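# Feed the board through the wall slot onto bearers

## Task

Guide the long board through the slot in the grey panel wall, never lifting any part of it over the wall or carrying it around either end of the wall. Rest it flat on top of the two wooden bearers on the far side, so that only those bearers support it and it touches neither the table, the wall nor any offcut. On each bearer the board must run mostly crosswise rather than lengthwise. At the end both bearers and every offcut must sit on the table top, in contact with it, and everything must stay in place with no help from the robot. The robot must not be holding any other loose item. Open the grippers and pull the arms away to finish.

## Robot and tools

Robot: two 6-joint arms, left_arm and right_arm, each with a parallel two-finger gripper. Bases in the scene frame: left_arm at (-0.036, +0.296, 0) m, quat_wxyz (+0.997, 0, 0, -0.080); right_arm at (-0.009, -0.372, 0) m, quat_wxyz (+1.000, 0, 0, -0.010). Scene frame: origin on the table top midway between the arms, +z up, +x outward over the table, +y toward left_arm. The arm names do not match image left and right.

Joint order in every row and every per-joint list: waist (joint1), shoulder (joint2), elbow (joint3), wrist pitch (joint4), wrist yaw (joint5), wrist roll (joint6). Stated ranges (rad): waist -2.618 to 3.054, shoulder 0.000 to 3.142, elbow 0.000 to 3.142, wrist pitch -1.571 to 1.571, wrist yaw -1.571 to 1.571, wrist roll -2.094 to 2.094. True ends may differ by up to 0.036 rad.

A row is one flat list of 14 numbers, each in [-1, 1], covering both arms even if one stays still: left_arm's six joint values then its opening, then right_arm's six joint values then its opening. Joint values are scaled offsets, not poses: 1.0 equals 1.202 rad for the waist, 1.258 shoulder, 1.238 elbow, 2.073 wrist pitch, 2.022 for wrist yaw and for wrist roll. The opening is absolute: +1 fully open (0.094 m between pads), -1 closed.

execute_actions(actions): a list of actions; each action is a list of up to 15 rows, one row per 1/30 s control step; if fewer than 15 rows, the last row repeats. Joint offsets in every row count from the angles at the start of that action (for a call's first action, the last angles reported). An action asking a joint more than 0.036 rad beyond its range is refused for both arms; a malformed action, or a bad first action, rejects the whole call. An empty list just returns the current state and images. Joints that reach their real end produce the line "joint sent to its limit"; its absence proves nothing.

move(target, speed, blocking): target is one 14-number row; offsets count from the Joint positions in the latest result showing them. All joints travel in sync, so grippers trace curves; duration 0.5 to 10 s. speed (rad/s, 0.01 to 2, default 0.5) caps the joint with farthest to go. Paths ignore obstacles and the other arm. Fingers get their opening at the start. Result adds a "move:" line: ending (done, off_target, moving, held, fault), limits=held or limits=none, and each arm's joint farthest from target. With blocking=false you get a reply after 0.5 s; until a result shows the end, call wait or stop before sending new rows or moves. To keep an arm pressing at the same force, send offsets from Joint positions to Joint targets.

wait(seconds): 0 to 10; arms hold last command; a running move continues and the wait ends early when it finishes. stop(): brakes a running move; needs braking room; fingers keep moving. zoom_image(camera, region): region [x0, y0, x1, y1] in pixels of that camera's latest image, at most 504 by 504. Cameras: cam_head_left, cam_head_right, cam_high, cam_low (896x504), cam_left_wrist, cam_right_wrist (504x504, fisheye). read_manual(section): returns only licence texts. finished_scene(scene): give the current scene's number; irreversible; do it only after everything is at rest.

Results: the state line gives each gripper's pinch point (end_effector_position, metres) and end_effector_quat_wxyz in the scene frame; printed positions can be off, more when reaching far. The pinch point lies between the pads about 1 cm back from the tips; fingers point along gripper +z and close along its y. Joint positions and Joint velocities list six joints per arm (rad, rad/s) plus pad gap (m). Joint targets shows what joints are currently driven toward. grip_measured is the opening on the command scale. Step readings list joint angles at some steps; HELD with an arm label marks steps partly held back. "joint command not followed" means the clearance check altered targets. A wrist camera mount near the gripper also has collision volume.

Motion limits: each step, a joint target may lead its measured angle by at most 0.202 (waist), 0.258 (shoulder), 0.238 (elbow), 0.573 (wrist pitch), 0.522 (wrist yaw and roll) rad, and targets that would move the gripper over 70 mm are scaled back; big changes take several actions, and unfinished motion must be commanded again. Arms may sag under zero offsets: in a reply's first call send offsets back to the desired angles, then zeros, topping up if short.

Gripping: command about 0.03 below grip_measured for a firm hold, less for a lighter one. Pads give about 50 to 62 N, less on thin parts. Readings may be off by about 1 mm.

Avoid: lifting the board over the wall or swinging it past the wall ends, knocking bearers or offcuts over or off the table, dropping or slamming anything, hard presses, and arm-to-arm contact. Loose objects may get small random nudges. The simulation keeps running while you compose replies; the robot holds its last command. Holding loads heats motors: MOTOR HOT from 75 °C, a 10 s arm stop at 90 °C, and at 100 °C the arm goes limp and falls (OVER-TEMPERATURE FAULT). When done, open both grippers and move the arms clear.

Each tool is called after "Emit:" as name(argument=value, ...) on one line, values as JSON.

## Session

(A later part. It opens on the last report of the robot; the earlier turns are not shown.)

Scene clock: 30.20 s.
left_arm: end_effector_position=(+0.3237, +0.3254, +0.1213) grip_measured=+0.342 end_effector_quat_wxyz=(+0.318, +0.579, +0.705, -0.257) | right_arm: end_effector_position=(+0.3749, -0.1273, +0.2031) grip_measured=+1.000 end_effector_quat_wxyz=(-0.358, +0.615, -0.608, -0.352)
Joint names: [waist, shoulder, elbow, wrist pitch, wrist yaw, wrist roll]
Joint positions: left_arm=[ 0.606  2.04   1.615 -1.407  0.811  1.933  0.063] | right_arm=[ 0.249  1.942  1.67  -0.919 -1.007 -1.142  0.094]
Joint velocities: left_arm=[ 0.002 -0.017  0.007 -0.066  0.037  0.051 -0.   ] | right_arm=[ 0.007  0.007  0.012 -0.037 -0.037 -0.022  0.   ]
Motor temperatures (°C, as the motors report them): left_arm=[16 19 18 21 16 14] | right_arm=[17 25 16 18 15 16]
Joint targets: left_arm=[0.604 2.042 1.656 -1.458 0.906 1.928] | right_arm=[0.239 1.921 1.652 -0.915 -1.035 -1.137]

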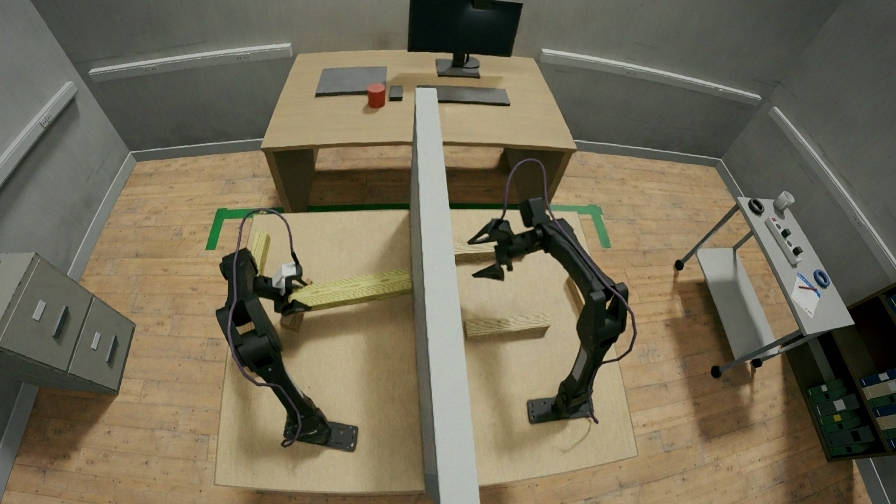

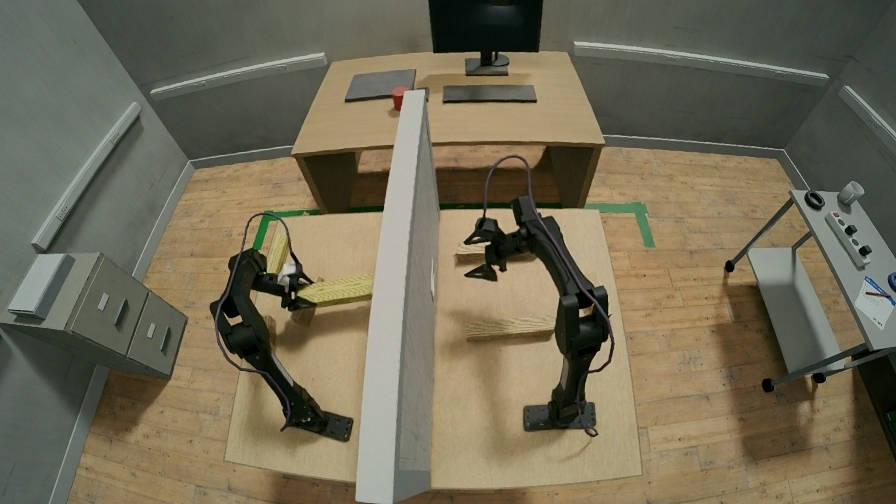

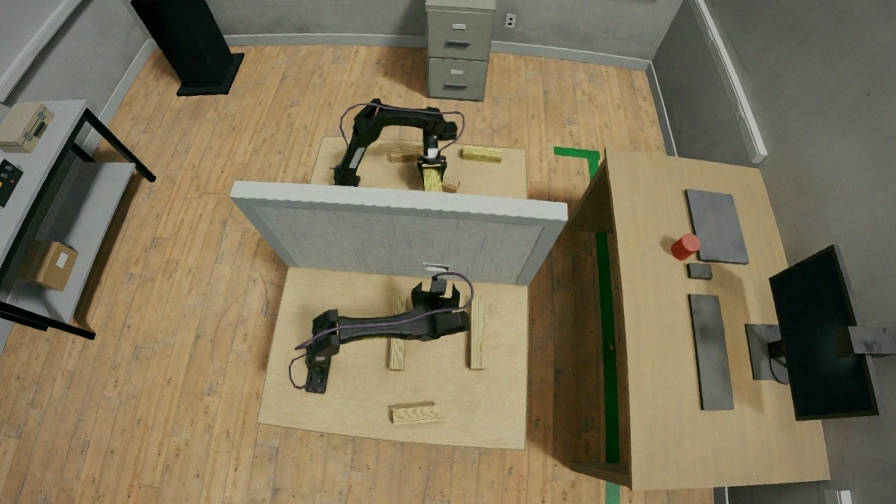

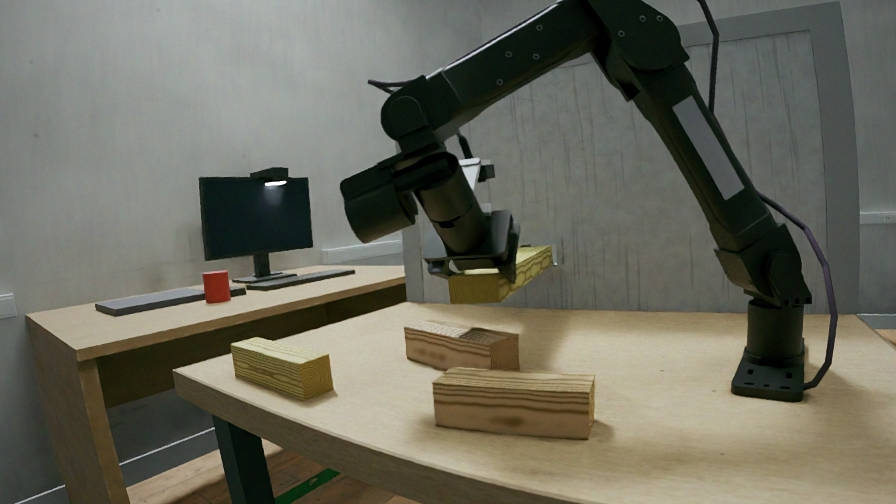

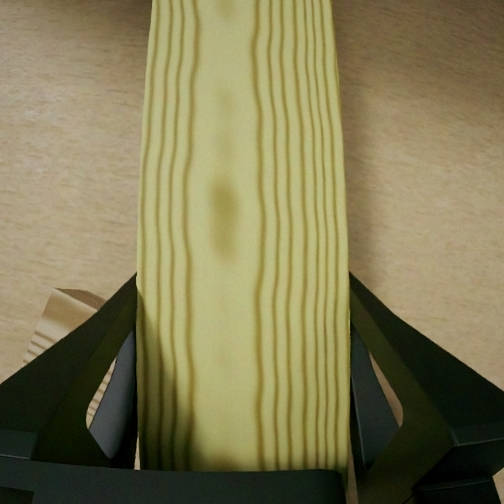

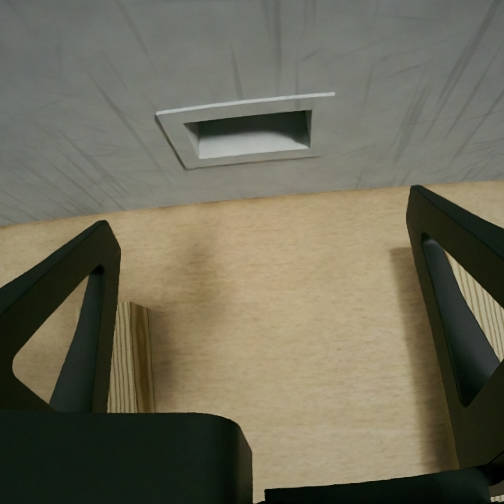

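Emit:
execute_actions(actions=[[
[-0.00834,0.00159,0.03312,-0.02335,0.04846,-0.00520,0.2,-0.0083,-0.0167,-0.0145,0.0019,-0.0138,0.0025,1],
[-0.01502,0.00323,0.03567,-0.02210,0.04995,-0.00792,0.2,-0.0083,-0.0167,-0.0145,0.0019,-0.0138,0.0025,1],
[-0.02170,0.00651,0.04076,-0.02085,0.05143,-0.01065,0.2,-0.0083,-0.0167,-0.0145,0.0019,-0.0138,0.0025,1],
[-0.02838,0.00979,0.04585,-0.01960,0.05292,-0.01337,0.2,-0.0083,-0.0167,-0.0145,0.0019,-0.0138,0.0025,1],
[-0.03506,0.01307,0.05094,-0.01835,0.05440,-0.01610,0.2,-0.0083,-0.0167,-0.0145,0.0019,-0.0138,0.0025,1],
[-0.04174,0.01635,0.05603,-0.01710,0.05588,-0.01882,0.2,-0.0083,-0.0167,-0.0145,0.0019,-0.0138,0.0025,1],
[-0.04843,0.01963,0.06113,-0.01585,0.05737,-0.02155,0.2,-0.0083,-0.0167,-0.0145,0.0019,-0.0138,0.0025,1],
[-0.05511,0.02291,0.06622,-0.01460,0.05885,-0.02427,0.2,-0.0083,-0.0167,-0.0145,0.0019,-0.0138,0.0025,1],
[-0.06179,0.02619,0.07131,-0.01335,0.06034,-0.02700,0.2,-0.0083,-0.0167,-0.0145,0.0019,-0.0138,0.0025,1],
[-0.06847,0.02947,0.07640,-0.01210,0.06182,-0.02972,0.2,-0.0083,-0.0167,-0.0145,0.0019,-0.0138,0.0025,1],
[-0.07515,0.03275,0.08149,-0.01085,0.06182,-0.02972,0.2,-0.0083,-0.0167,-0.0145,0.0019,-0.0138,0.0025,1],
[-0.08183,0.03603,0.08658,-0.00960,0.06182,-0.02972,0.2,-0.0083,-0.0167,-0.0145,0.0019,-0.0138,0.0025,1],
[-0.08851,0.03931,0.09168,-0.00835,0.06182,-0.02972,0.2,-0.0083,-0.0167,-0.0145,0.0019,-0.0138,0.0025,1],
[-0.09185,0.04259,0.09677,-0.00772,0.06182,-0.02972,0.2,-0.0083,-0.0167,-0.0145,0.0019,-0.0138,0.0025,1],
[-0.09185,0.04587,0.10186,-0.00772,0.06182,-0.02972,0.2,-0.0083,-0.0167,-0.0145,0.0019,-0.0138,0.0025,1]
]])

Emit:
execute_actions(actions=[])

Emit:
zoom_image(camera="cam_low", region=[440, 200, 620, 320])

Scene clock: 33.80 s.
left_arm: end_effector_position=(+0.3429, +0.2942, +0.1209) grip_measured=+0.342 end_effector_quat_wxyz=(+0.309, +0.602, +0.686, -0.269) | right_arm: end_effector_position=(+0.3749, -0.1273, +0.2031) grip_measured=+1.000 end_effector_quat_wxyz=(-0.358, +0.615, -0.608, -0.352)
Joint names: [waist, shoulder, elbow, wrist pitch, wrist yaw, wrist roll]
Joint positions: left_arm=[ 0.504  2.09   1.691 -1.4    0.819  1.883  0.063] | right_arm=[ 0.249  1.942  1.67  -0.919 -1.007 -1.142  0.094]
Joint velocities: left_arm=[-0.193  0.115  0.173  0.022  0.022 -0.007  0.   ] | right_arm=[-0.007  0.002  0.002 -0.095 -0.007  0.007  0.   ]
Motor temperatures (°C, as the motors report them): left_arm=[16 19 18 20 17 14] | right_arm=[17 25 16 18 15 16]
Joint targets: left_arm=[0.495 2.098 1.741 -1.423 0.936 1.872] | right_arm=[0.239 1.921 1.652 -0.915 -1.035 -1.137]
Step readings (joint positions):
0: left_arm=[0.606 2.040 1.615 -1.407 0.811 1.932] | right_arm=[0.249 1.942 1.670 -0.919 -1.007 -1.142]
1: left_arm=[0.606 2.040 1.615 -1.407 0.811 1.931] | right_arm=[0.249 1.942 1.670 -0.919 -1.007 -1.142]
2: left_arm=[0.605 2.040 1.615 -1.407 0.811 1.929] | right_arm=[0.249 1.942 1.670 -0.919 -1.007 -1.142]
4: left_arm=[0.599 2.042 1.618 -1.408 0.810 1.924] | right_arm=[0.249 1.942 1.670 -0.919 -1.007 -1.142]
8: left_arm=[0.567 2.059 1.647 -1.407 0.811 1.907] | right_arm=[0.249 1.942 1.670 -0.919 -1.007 -1.142]
15: Joint positions above

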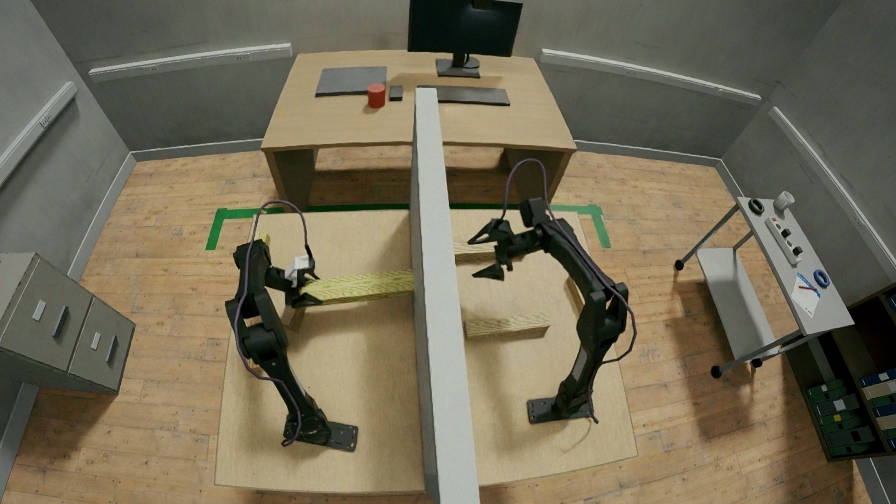

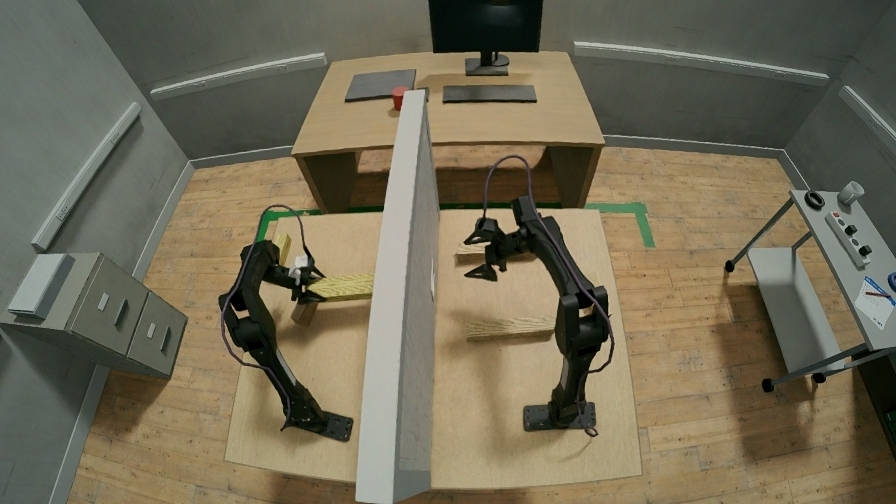

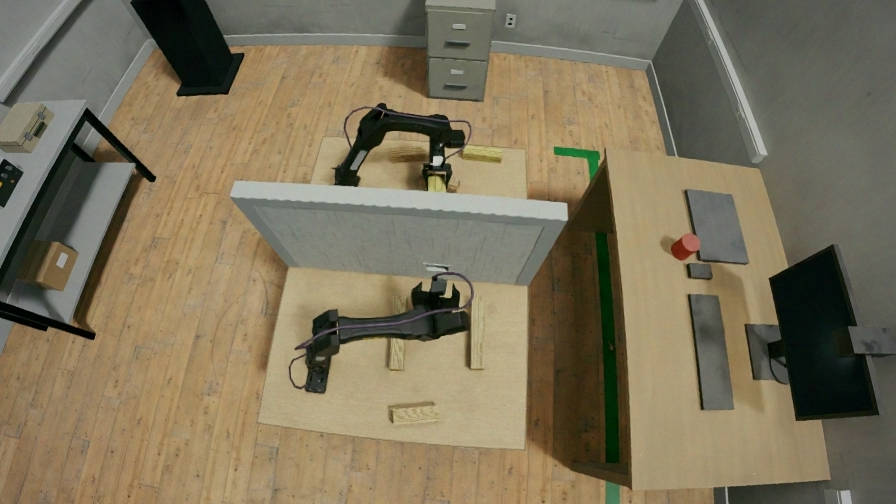

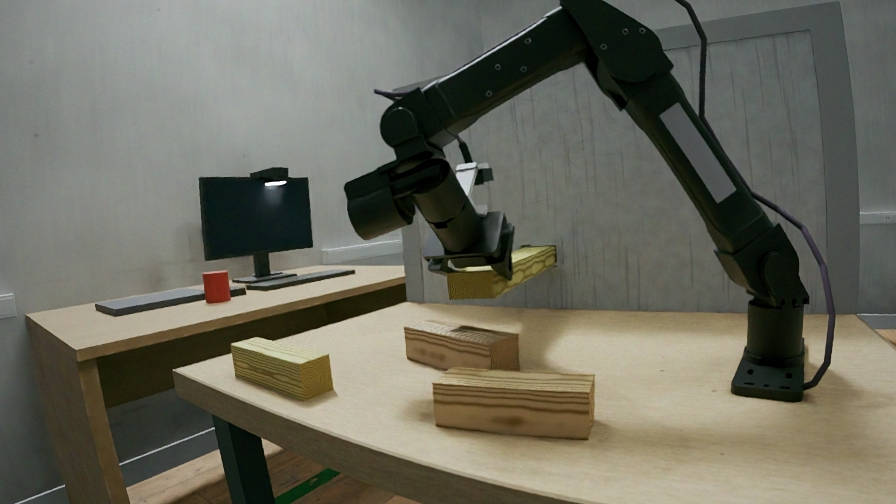

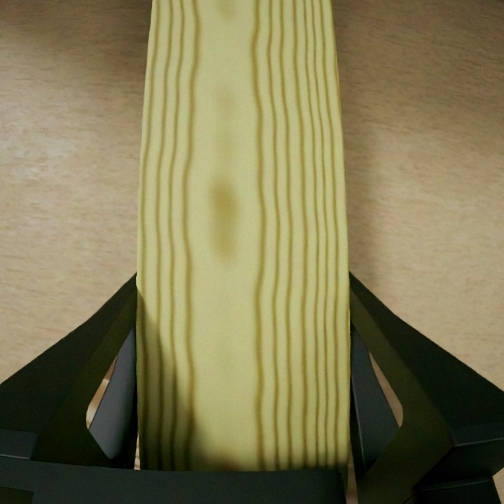

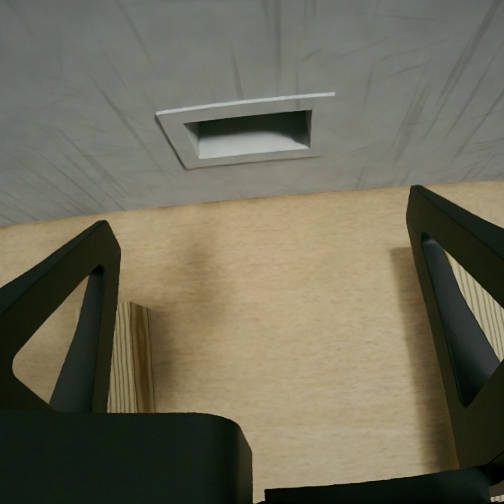

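Scene clock: 33.80 s.
left_arm: end_effector_position=(+0.3429, +0.2942, +0.1209) grip_measured=+0.342 end_effector_quat_wxyz=(+0.309, +0.602, +0.686, -0.269) | right_arm: end_effector_position=(+0.3749, -0.1273, +0.2031) grip_measured=+1.000 end_effector_quat_wxyz=(-0.358, +0.615, -0.608, -0.352)
Joint names: [waist, shoulder, elbow, wrist pitch, wrist yaw, wrist roll]
Joint positions: left_arm=[ 0.504  2.09   1.691 -1.4    0.819  1.883  0.063] | right_arm=[ 0.249  1.942  1.67  -0.919 -1.007 -1.142  0.094]
Joint velocities: left_arm=[-0.193  0.115  0.173  0.022  0.022 -0.007  0.   ] | right_arm=[-0.007  0.002  0.002 -0.095 -0.007  0.007  0.   ]
Motor temperatures (°C, as the motors report them): left_arm=[16 19 18 20 17 14] | right_arm=[17 25 16 18 15 16]
Joint targets: left_arm=[0.495 2.098 1.741 -1.423 0.936 1.872] | right_arm=[0.239 1.921 1.652 -0.915 -1.035 -1.137]

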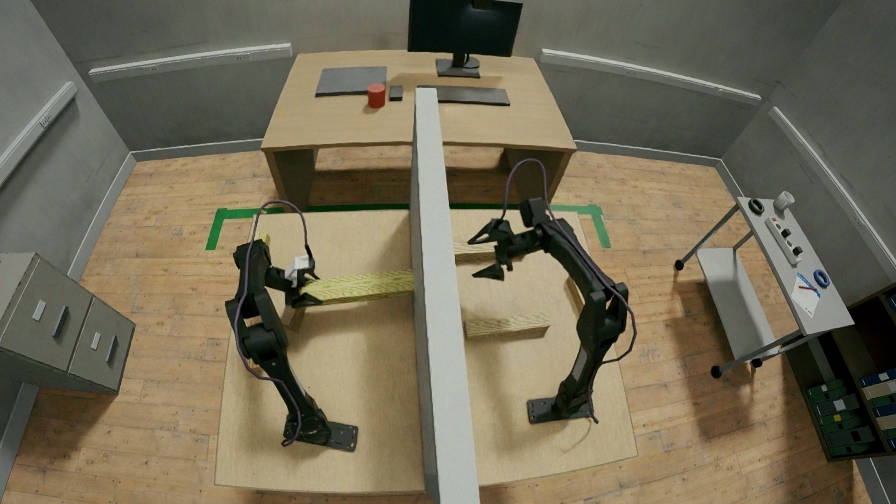

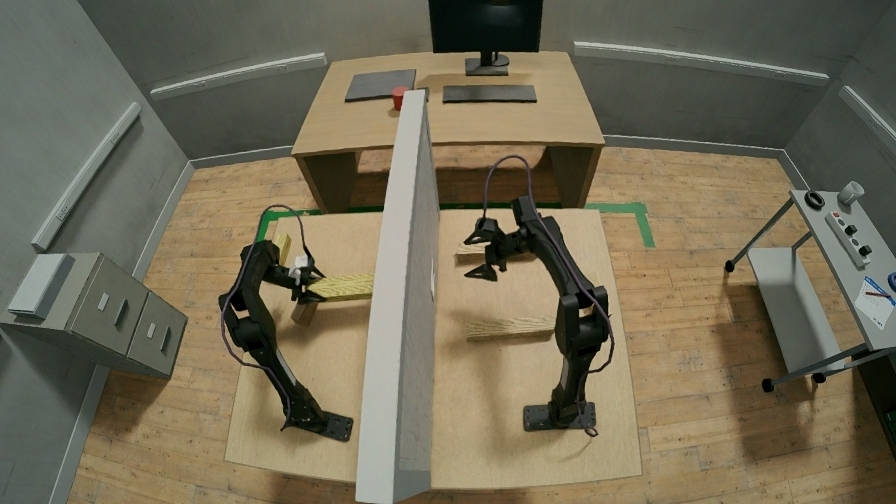

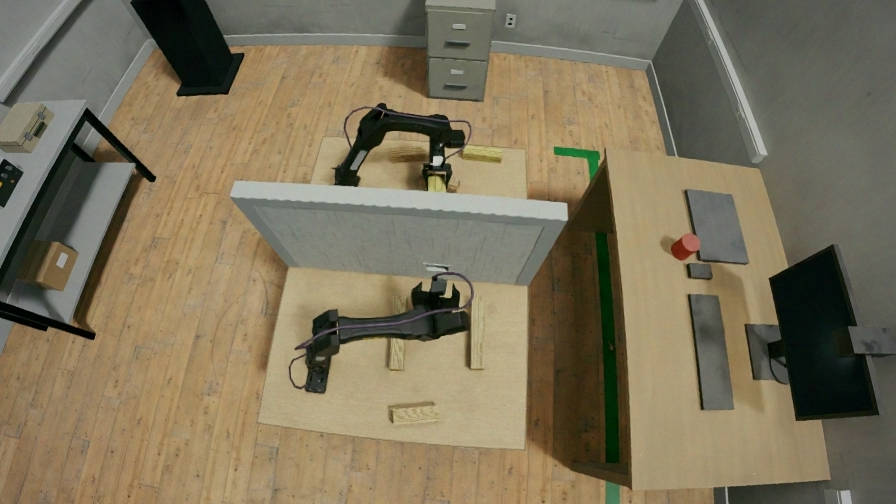

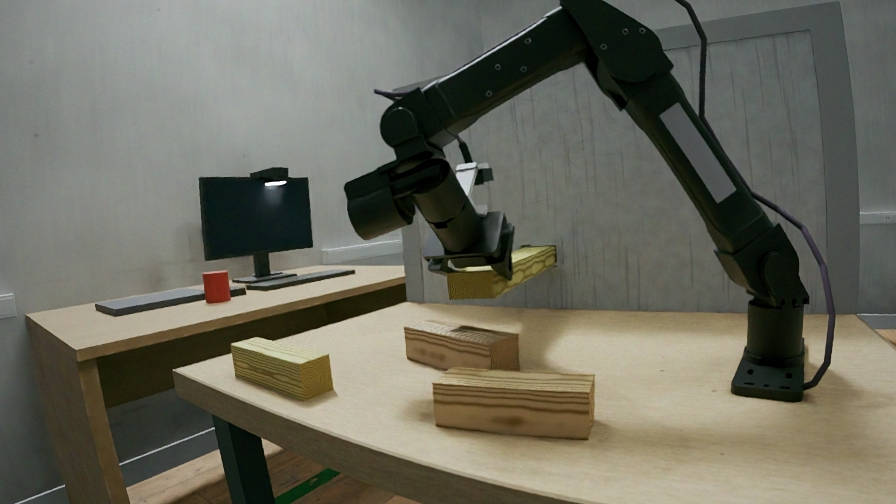

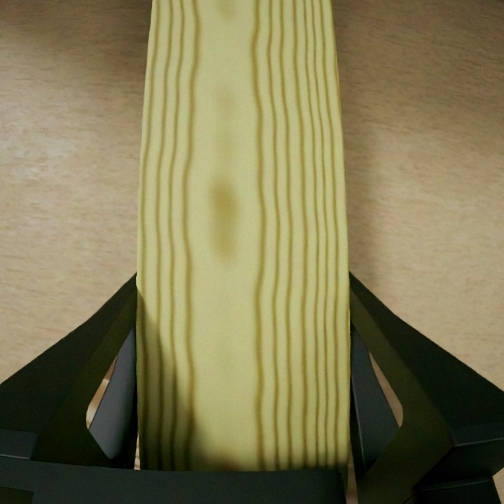

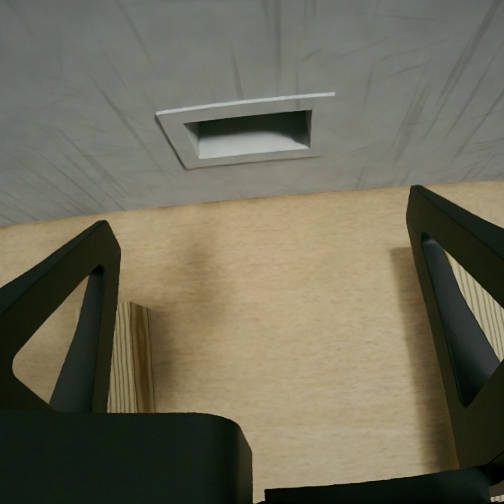

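Region (440, 200, 620, 320) of cam_low's 896x504 image, scaled by 2.800, with more detail than that image has.

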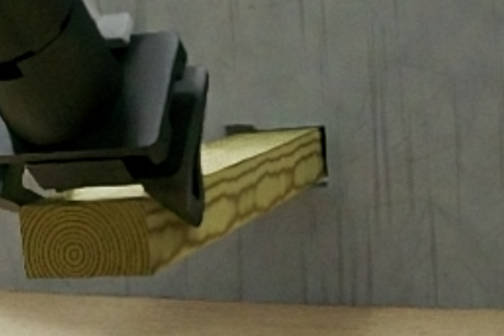

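Emit:
execute_actions(actions=[[
[-0.01462,0.00612,0.04047,-0.01000,0.05829,-0.00857,0.2,-0.0083,-0.0167,-0.0145,0.0019,-0.0138,0.0025,1],
[-0.02225,0.00775,0.04319,-0.00891,0.05872,-0.01215,0.2,-0.0083,-0.0167,-0.0145,0.0019,-0.0138,0.0025,1],
[-0.02988,0.01100,0.04864,-0.00781,0.05915,-0.01572,0.2,-0.0083,-0.0167,-0.0145,0.0019,-0.0138,0.0025,1],
[-0.03751,0.01426,0.05408,-0.00671,0.05958,-0.01930,0.2,-0.0083,-0.0167,-0.0145,0.0019,-0.0138,0.0025,1],
[-0.04513,0.01752,0.05953,-0.00561,0.06002,-0.02287,0.2,-0.0083,-0.0167,-0.0145,0.0019,-0.0138,0.0025,1],
[-0.05276,0.02077,0.06497,-0.00452,0.06045,-0.02644,0.2,-0.0083,-0.0167,-0.0145,0.0019,-0.0138,0.0025,1],
[-0.06039,0.02403,0.07041,-0.00342,0.06088,-0.03002,0.2,-0.0083,-0.0167,-0.0145,0.0019,-0.0138,0.0025,1],
[-0.06802,0.02729,0.07586,-0.00232,0.06131,-0.03359,0.2,-0.0083,-0.0167,-0.0145,0.0019,-0.0138,0.0025,1],
[-0.07565,0.03054,0.08130,-0.00123,0.06174,-0.03717,0.2,-0.0083,-0.0167,-0.0145,0.0019,-0.0138,0.0025,1],
[-0.08328,0.03380,0.08675,-0.00013,0.06217,-0.04074,0.2,-0.0083,-0.0167,-0.0145,0.0019,-0.0138,0.0025,1],
[-0.09091,0.03706,0.09219,0.00097,0.06217,-0.04431,0.2,-0.0083,-0.0167,-0.0145,0.0019,-0.0138,0.0025,1],
[-0.09854,0.04031,0.09764,0.00206,0.06217,-0.04431,0.2,-0.0083,-0.0167,-0.0145,0.0019,-0.0138,0.0025,1],
[-0.10617,0.04357,0.10308,0.00316,0.06217,-0.04431,0.2,-0.0083,-0.0167,-0.0145,0.0019,-0.0138,0.0025,1],
[-0.10998,0.04682,0.10853,0.00371,0.06217,-0.04431,0.2,-0.0083,-0.0167,-0.0145,0.0019,-0.0138,0.0025,1],
[-0.10998,0.05008,0.11397,0.00371,0.06217,-0.04431,0.2,-0.0083,-0.0167,-0.0145,0.0019,-0.0138,0.0025,1]
]])

Emit:
zoom_image(camera="cam_low", region=[440, 200, 620, 320])

Scene clock: 36.80 s.
left_arm: end_effector_position=(+0.3640, +0.2517, +0.1200) grip_measured=+0.342 end_effector_quat_wxyz=(+0.298, +0.627, +0.664, -0.279) | right_arm: end_effector_position=(+0.3749, -0.1273, +0.2031) grip_measured=+1.000 end_effector_quat_wxyz=(-0.358, +0.615, -0.608, -0.352)
Joint names: [waist, shoulder, elbow, wrist pitch, wrist yaw, wrist roll]
Joint positions: left_arm=[ 0.38   2.147  1.779 -1.377  0.828  1.81   0.063] | right_arm=[ 0.249  1.942  1.67  -0.919 -1.007 -1.142  0.094]
Joint velocities: left_arm=[-0.232  0.12   0.193 -0.051 -0.007 -0.037 -0.001] | right_arm=[-0.007  0.002  0.007  0.037  0.007 -0.037  0.   ]
Motor temperatures (°C, as the motors report them): left_arm=[16 20 18 20 17 14] | right_arm=[17 26 16 18 15 16]
Joint targets: left_arm=[0.372 2.153 1.832 -1.393 0.945 1.794] | right_arm=[0.239 1.921 1.652 -0.915 -1.035 -1.137]
Step readings (joint positions):
0: left_arm=[0.495 2.098 1.700 -1.395 0.823 1.877] | right_arm=[0.249 1.942 1.670 -0.919 -1.007 -1.142]
1: left_arm=[0.495 2.098 1.700 -1.395 0.823 1.876] | right_arm=[0.249 1.942 1.670 -0.919 -1.007 -1.142]
2: left_arm=[0.494 2.098 1.700 -1.395 0.823 1.874] | right_arm=[0.249 1.942 1.670 -0.919 -1.007 -1.142]
4: left_arm=[0.488 2.100 1.703 -1.393 0.823 1.867] | right_arm=[0.249 1.942 1.670 -0.919 -1.007 -1.142]
8: left_arm=[0.454 2.116 1.733 -1.389 0.823 1.846] | right_arm=[0.249 1.942 1.670 -0.919 -1.007 -1.142]
15: Joint positions above

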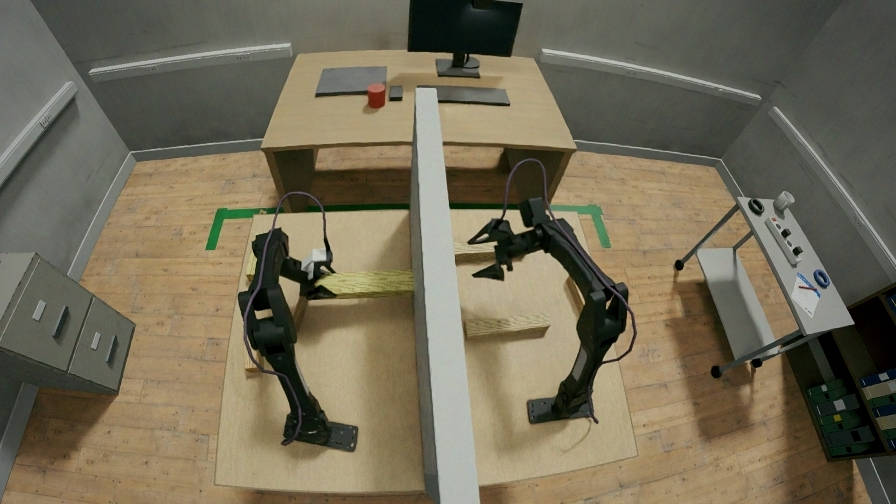

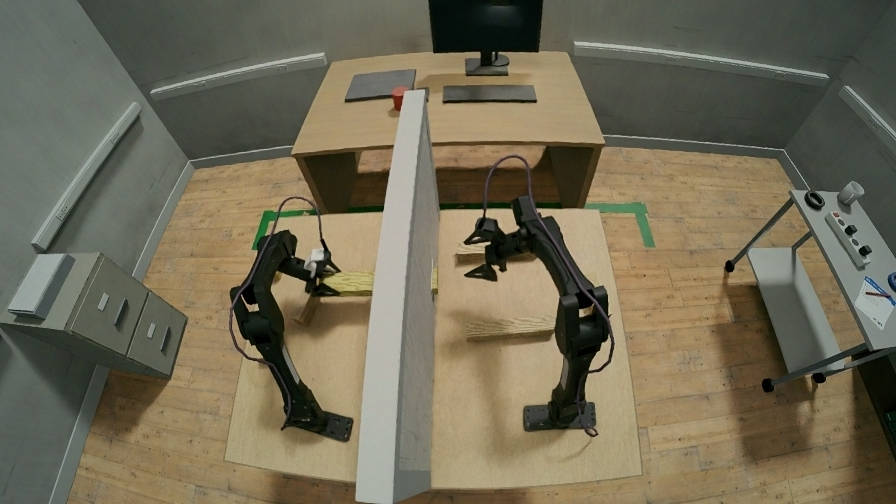

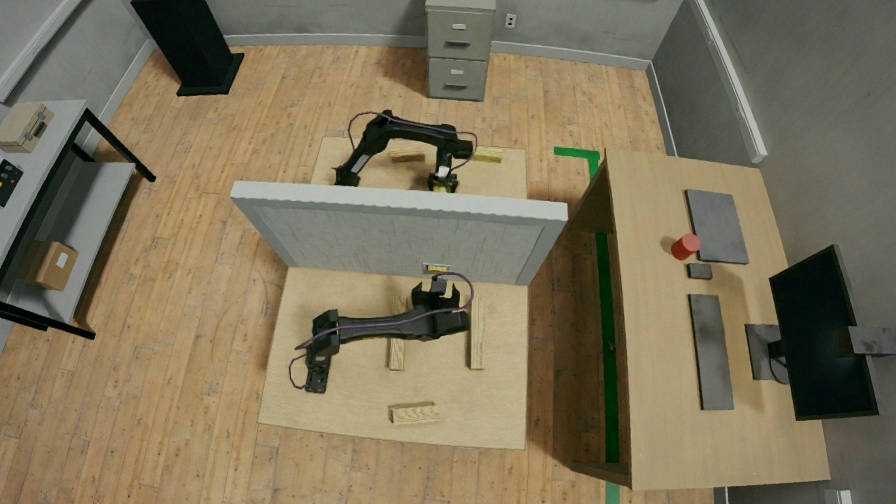

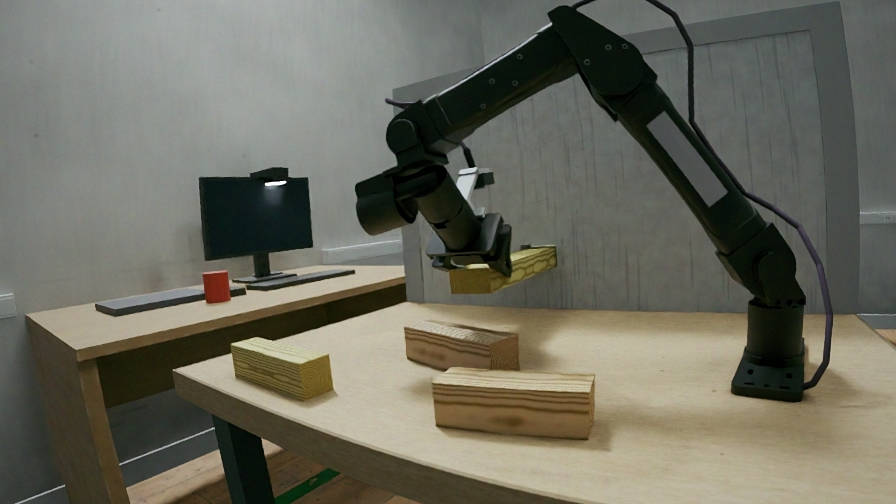

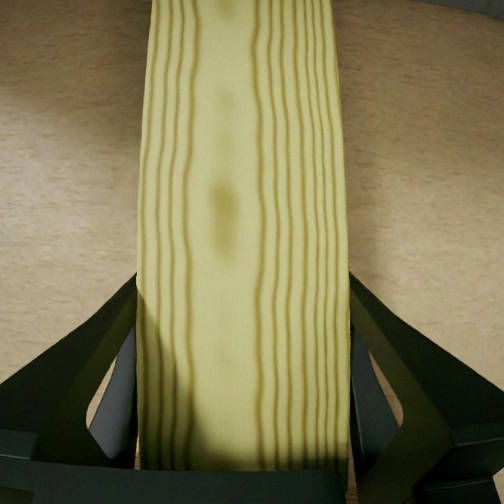

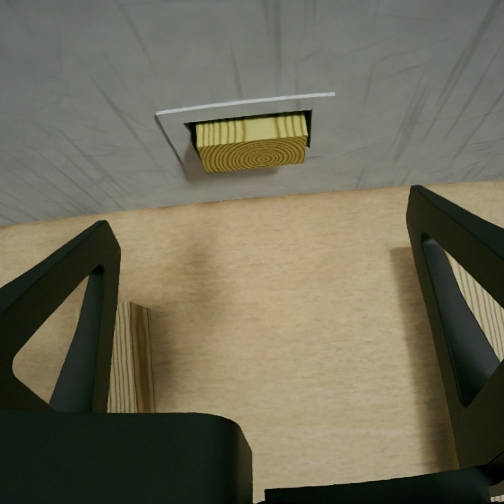

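Region (440, 200, 620, 320) of cam_low's 896x504 image, scaled by 2.800, with more detail than that image has.

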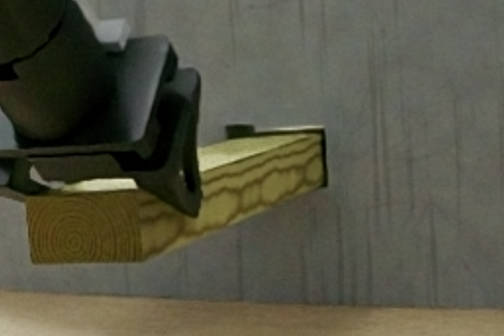

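Emit:
execute_actions(actions=[[
[-0.01512,0.00480,0.04446,-0.00305,0.05809,-0.01456,0.2,-0.0083,-0.0167,-0.0145,0.0019,-0.0138,0.0025,1],
[-0.02342,0.00482,0.04602,0.00129,0.05845,-0.02091,0.2,-0.0083,-0.0167,-0.0145,0.0019,-0.0138,0.0025,1],
[-0.03172,0.00484,0.04759,0.00562,0.05882,-0.02725,0.2,-0.0083,-0.0167,-0.0145,0.0019,-0.0138,0.0025,1],
[-0.04002,0.00486,0.04916,0.00995,0.05918,-0.03360,0.2,-0.0083,-0.0167,-0.0145,0.0019,-0.0138,0.0025,1],
[-0.04833,0.00488,0.05073,0.01429,0.05955,-0.03995,0.2,-0.0083,-0.0167,-0.0145,0.0019,-0.0138,0.0025,1],
[-0.05663,0.00490,0.05229,0.01862,0.05992,-0.04630,0.2,-0.0083,-0.0167,-0.0145,0.0019,-0.0138,0.0025,1],
[-0.06493,0.00492,0.05386,0.02295,0.06028,-0.05265,0.2,-0.0083,-0.0167,-0.0145,0.0019,-0.0138,0.0025,1],
[-0.07323,0.00494,0.05543,0.02728,0.06065,-0.05899,0.2,-0.0083,-0.0167,-0.0145,0.0019,-0.0138,0.0025,1],
[-0.08153,0.00496,0.05699,0.03162,0.06101,-0.06534,0.2,-0.0083,-0.0167,-0.0145,0.0019,-0.0138,0.0025,1],
[-0.08983,0.00498,0.05856,0.03595,0.06138,-0.07169,0.2,-0.0083,-0.0167,-0.0145,0.0019,-0.0138,0.0025,1],
[-0.09813,0.00500,0.05856,0.04028,0.06138,-0.07804,0.2,-0.0083,-0.0167,-0.0145,0.0019,-0.0138,0.0025,1],
[-0.10643,0.00501,0.05856,0.04028,0.06138,-0.07804,0.2,-0.0083,-0.0167,-0.0145,0.0019,-0.0138,0.0025,1],
[-0.11473,0.00501,0.05856,0.04028,0.06138,-0.07804,0.2,-0.0083,-0.0167,-0.0145,0.0019,-0.0138,0.0025,1],
[-0.11889,0.00501,0.05856,0.04028,0.06138,-0.07804,0.2,-0.0083,-0.0167,-0.0145,0.0019,-0.0138,0.0025,1],
[-0.11889,0.00501,0.05856,0.04028,0.06138,-0.07804,0.2,-0.0083,-0.0167,-0.0145,0.0019,-0.0138,0.0025,1]
]])

Emit:
zoom_image(camera="cam_low", region=[440, 200, 620, 320])

Scene clock: 39.37 s.
left_arm: end_effector_position=(+0.3767, +0.1991, +0.1232) grip_measured=+0.342 end_effector_quat_wxyz=(+0.293, +0.644, +0.648, -0.282) | right_arm: end_effector_position=(+0.3749, -0.1273, +0.2031) grip_measured=+1.000 end_effector_quat_wxyz=(-0.358, +0.615, -0.608, -0.352)
Joint names: [waist, shoulder, elbow, wrist pitch, wrist yaw, wrist roll]
Joint positions: left_arm=[ 0.245  2.154  1.81  -1.295  0.835  1.679  0.063] | right_arm=[ 0.249  1.942  1.67  -0.919 -1.007 -1.142  0.094]
Joint velocities: left_arm=[-0.247 -0.032  0.012  0.11  -0.022 -0.168 -0.001] | right_arm=[ 0.012 -0.017 -0.012 -0.007  0.007 -0.037  0.   ]
Motor temperatures (°C, as the motors report them): left_arm=[16 20 18 20 17 14] | right_arm=[17 26 16 18 15 16]
Joint targets: left_arm=[0.237 2.153 1.852 -1.293 0.952 1.652] | right_arm=[0.239 1.921 1.652 -0.915 -1.035 -1.137]
Step readings (joint positions):
0: left_arm=[0.369 2.154 1.789 -1.372 0.831 1.799] | right_arm=[0.249 1.942 1.670 -0.919 -1.007 -1.142]
1: left_arm=[0.369 2.154 1.789 -1.372 0.831 1.797] | right_arm=[0.249 1.942 1.670 -0.919 -1.007 -1.142]
2: left_arm=[0.368 2.154 1.789 -1.370 0.831 1.793] | right_arm=[0.249 1.942 1.670 -0.919 -1.007 -1.142]
4: left_arm=[0.363 2.154 1.789 -1.363 0.832 1.782] | right_arm=[0.249 1.942 1.670 -0.919 -1.007 -1.142]
8: left_arm=[0.328 2.154 1.797 -1.344 0.834 1.748] | right_arm=[0.249 1.942 1.670 -0.919 -1.007 -1.142]
15: Joint positions above

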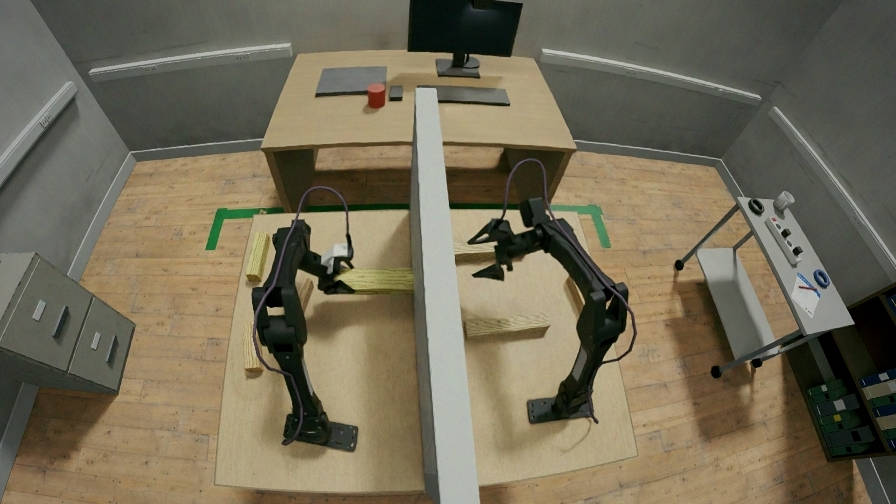

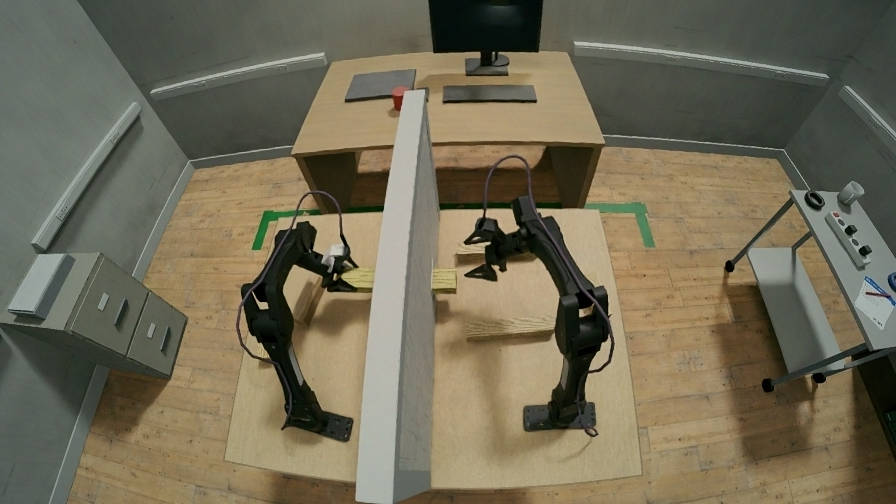

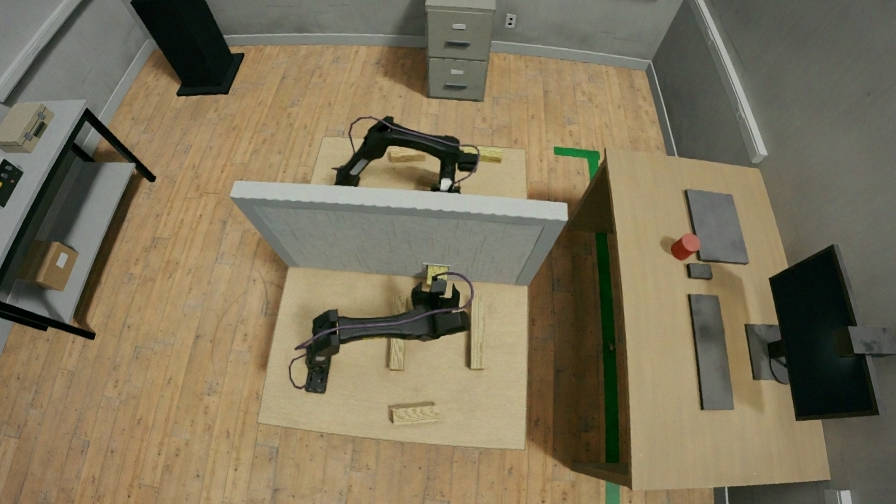

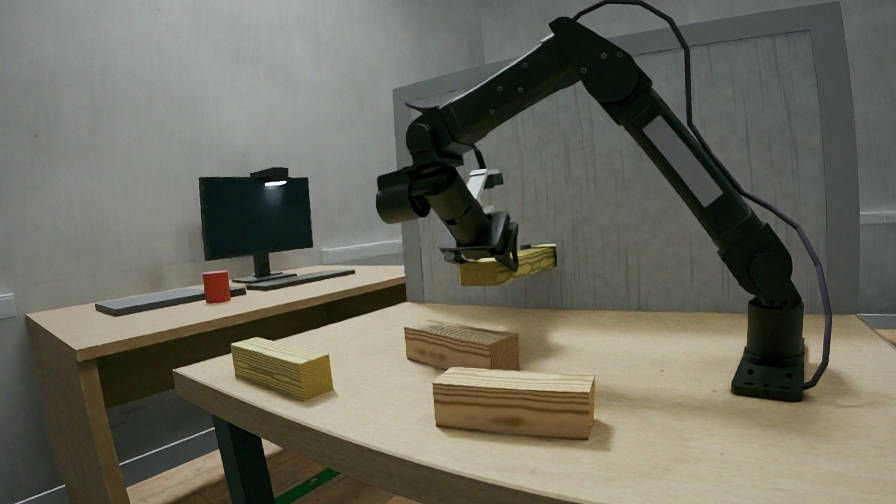

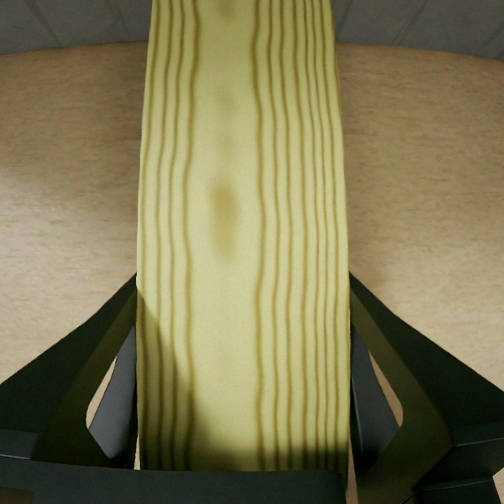

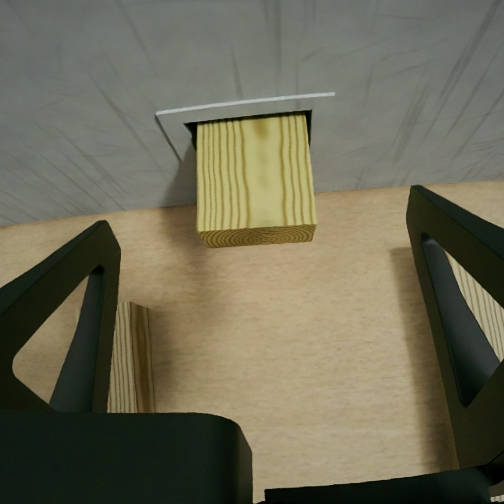

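Region (440, 200, 620, 320) of cam_low's 896x504 image, scaled by 2.800, with more detail than that image has.

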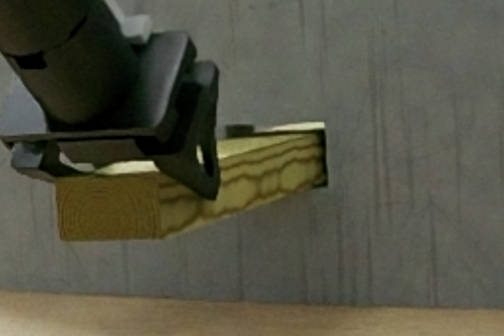

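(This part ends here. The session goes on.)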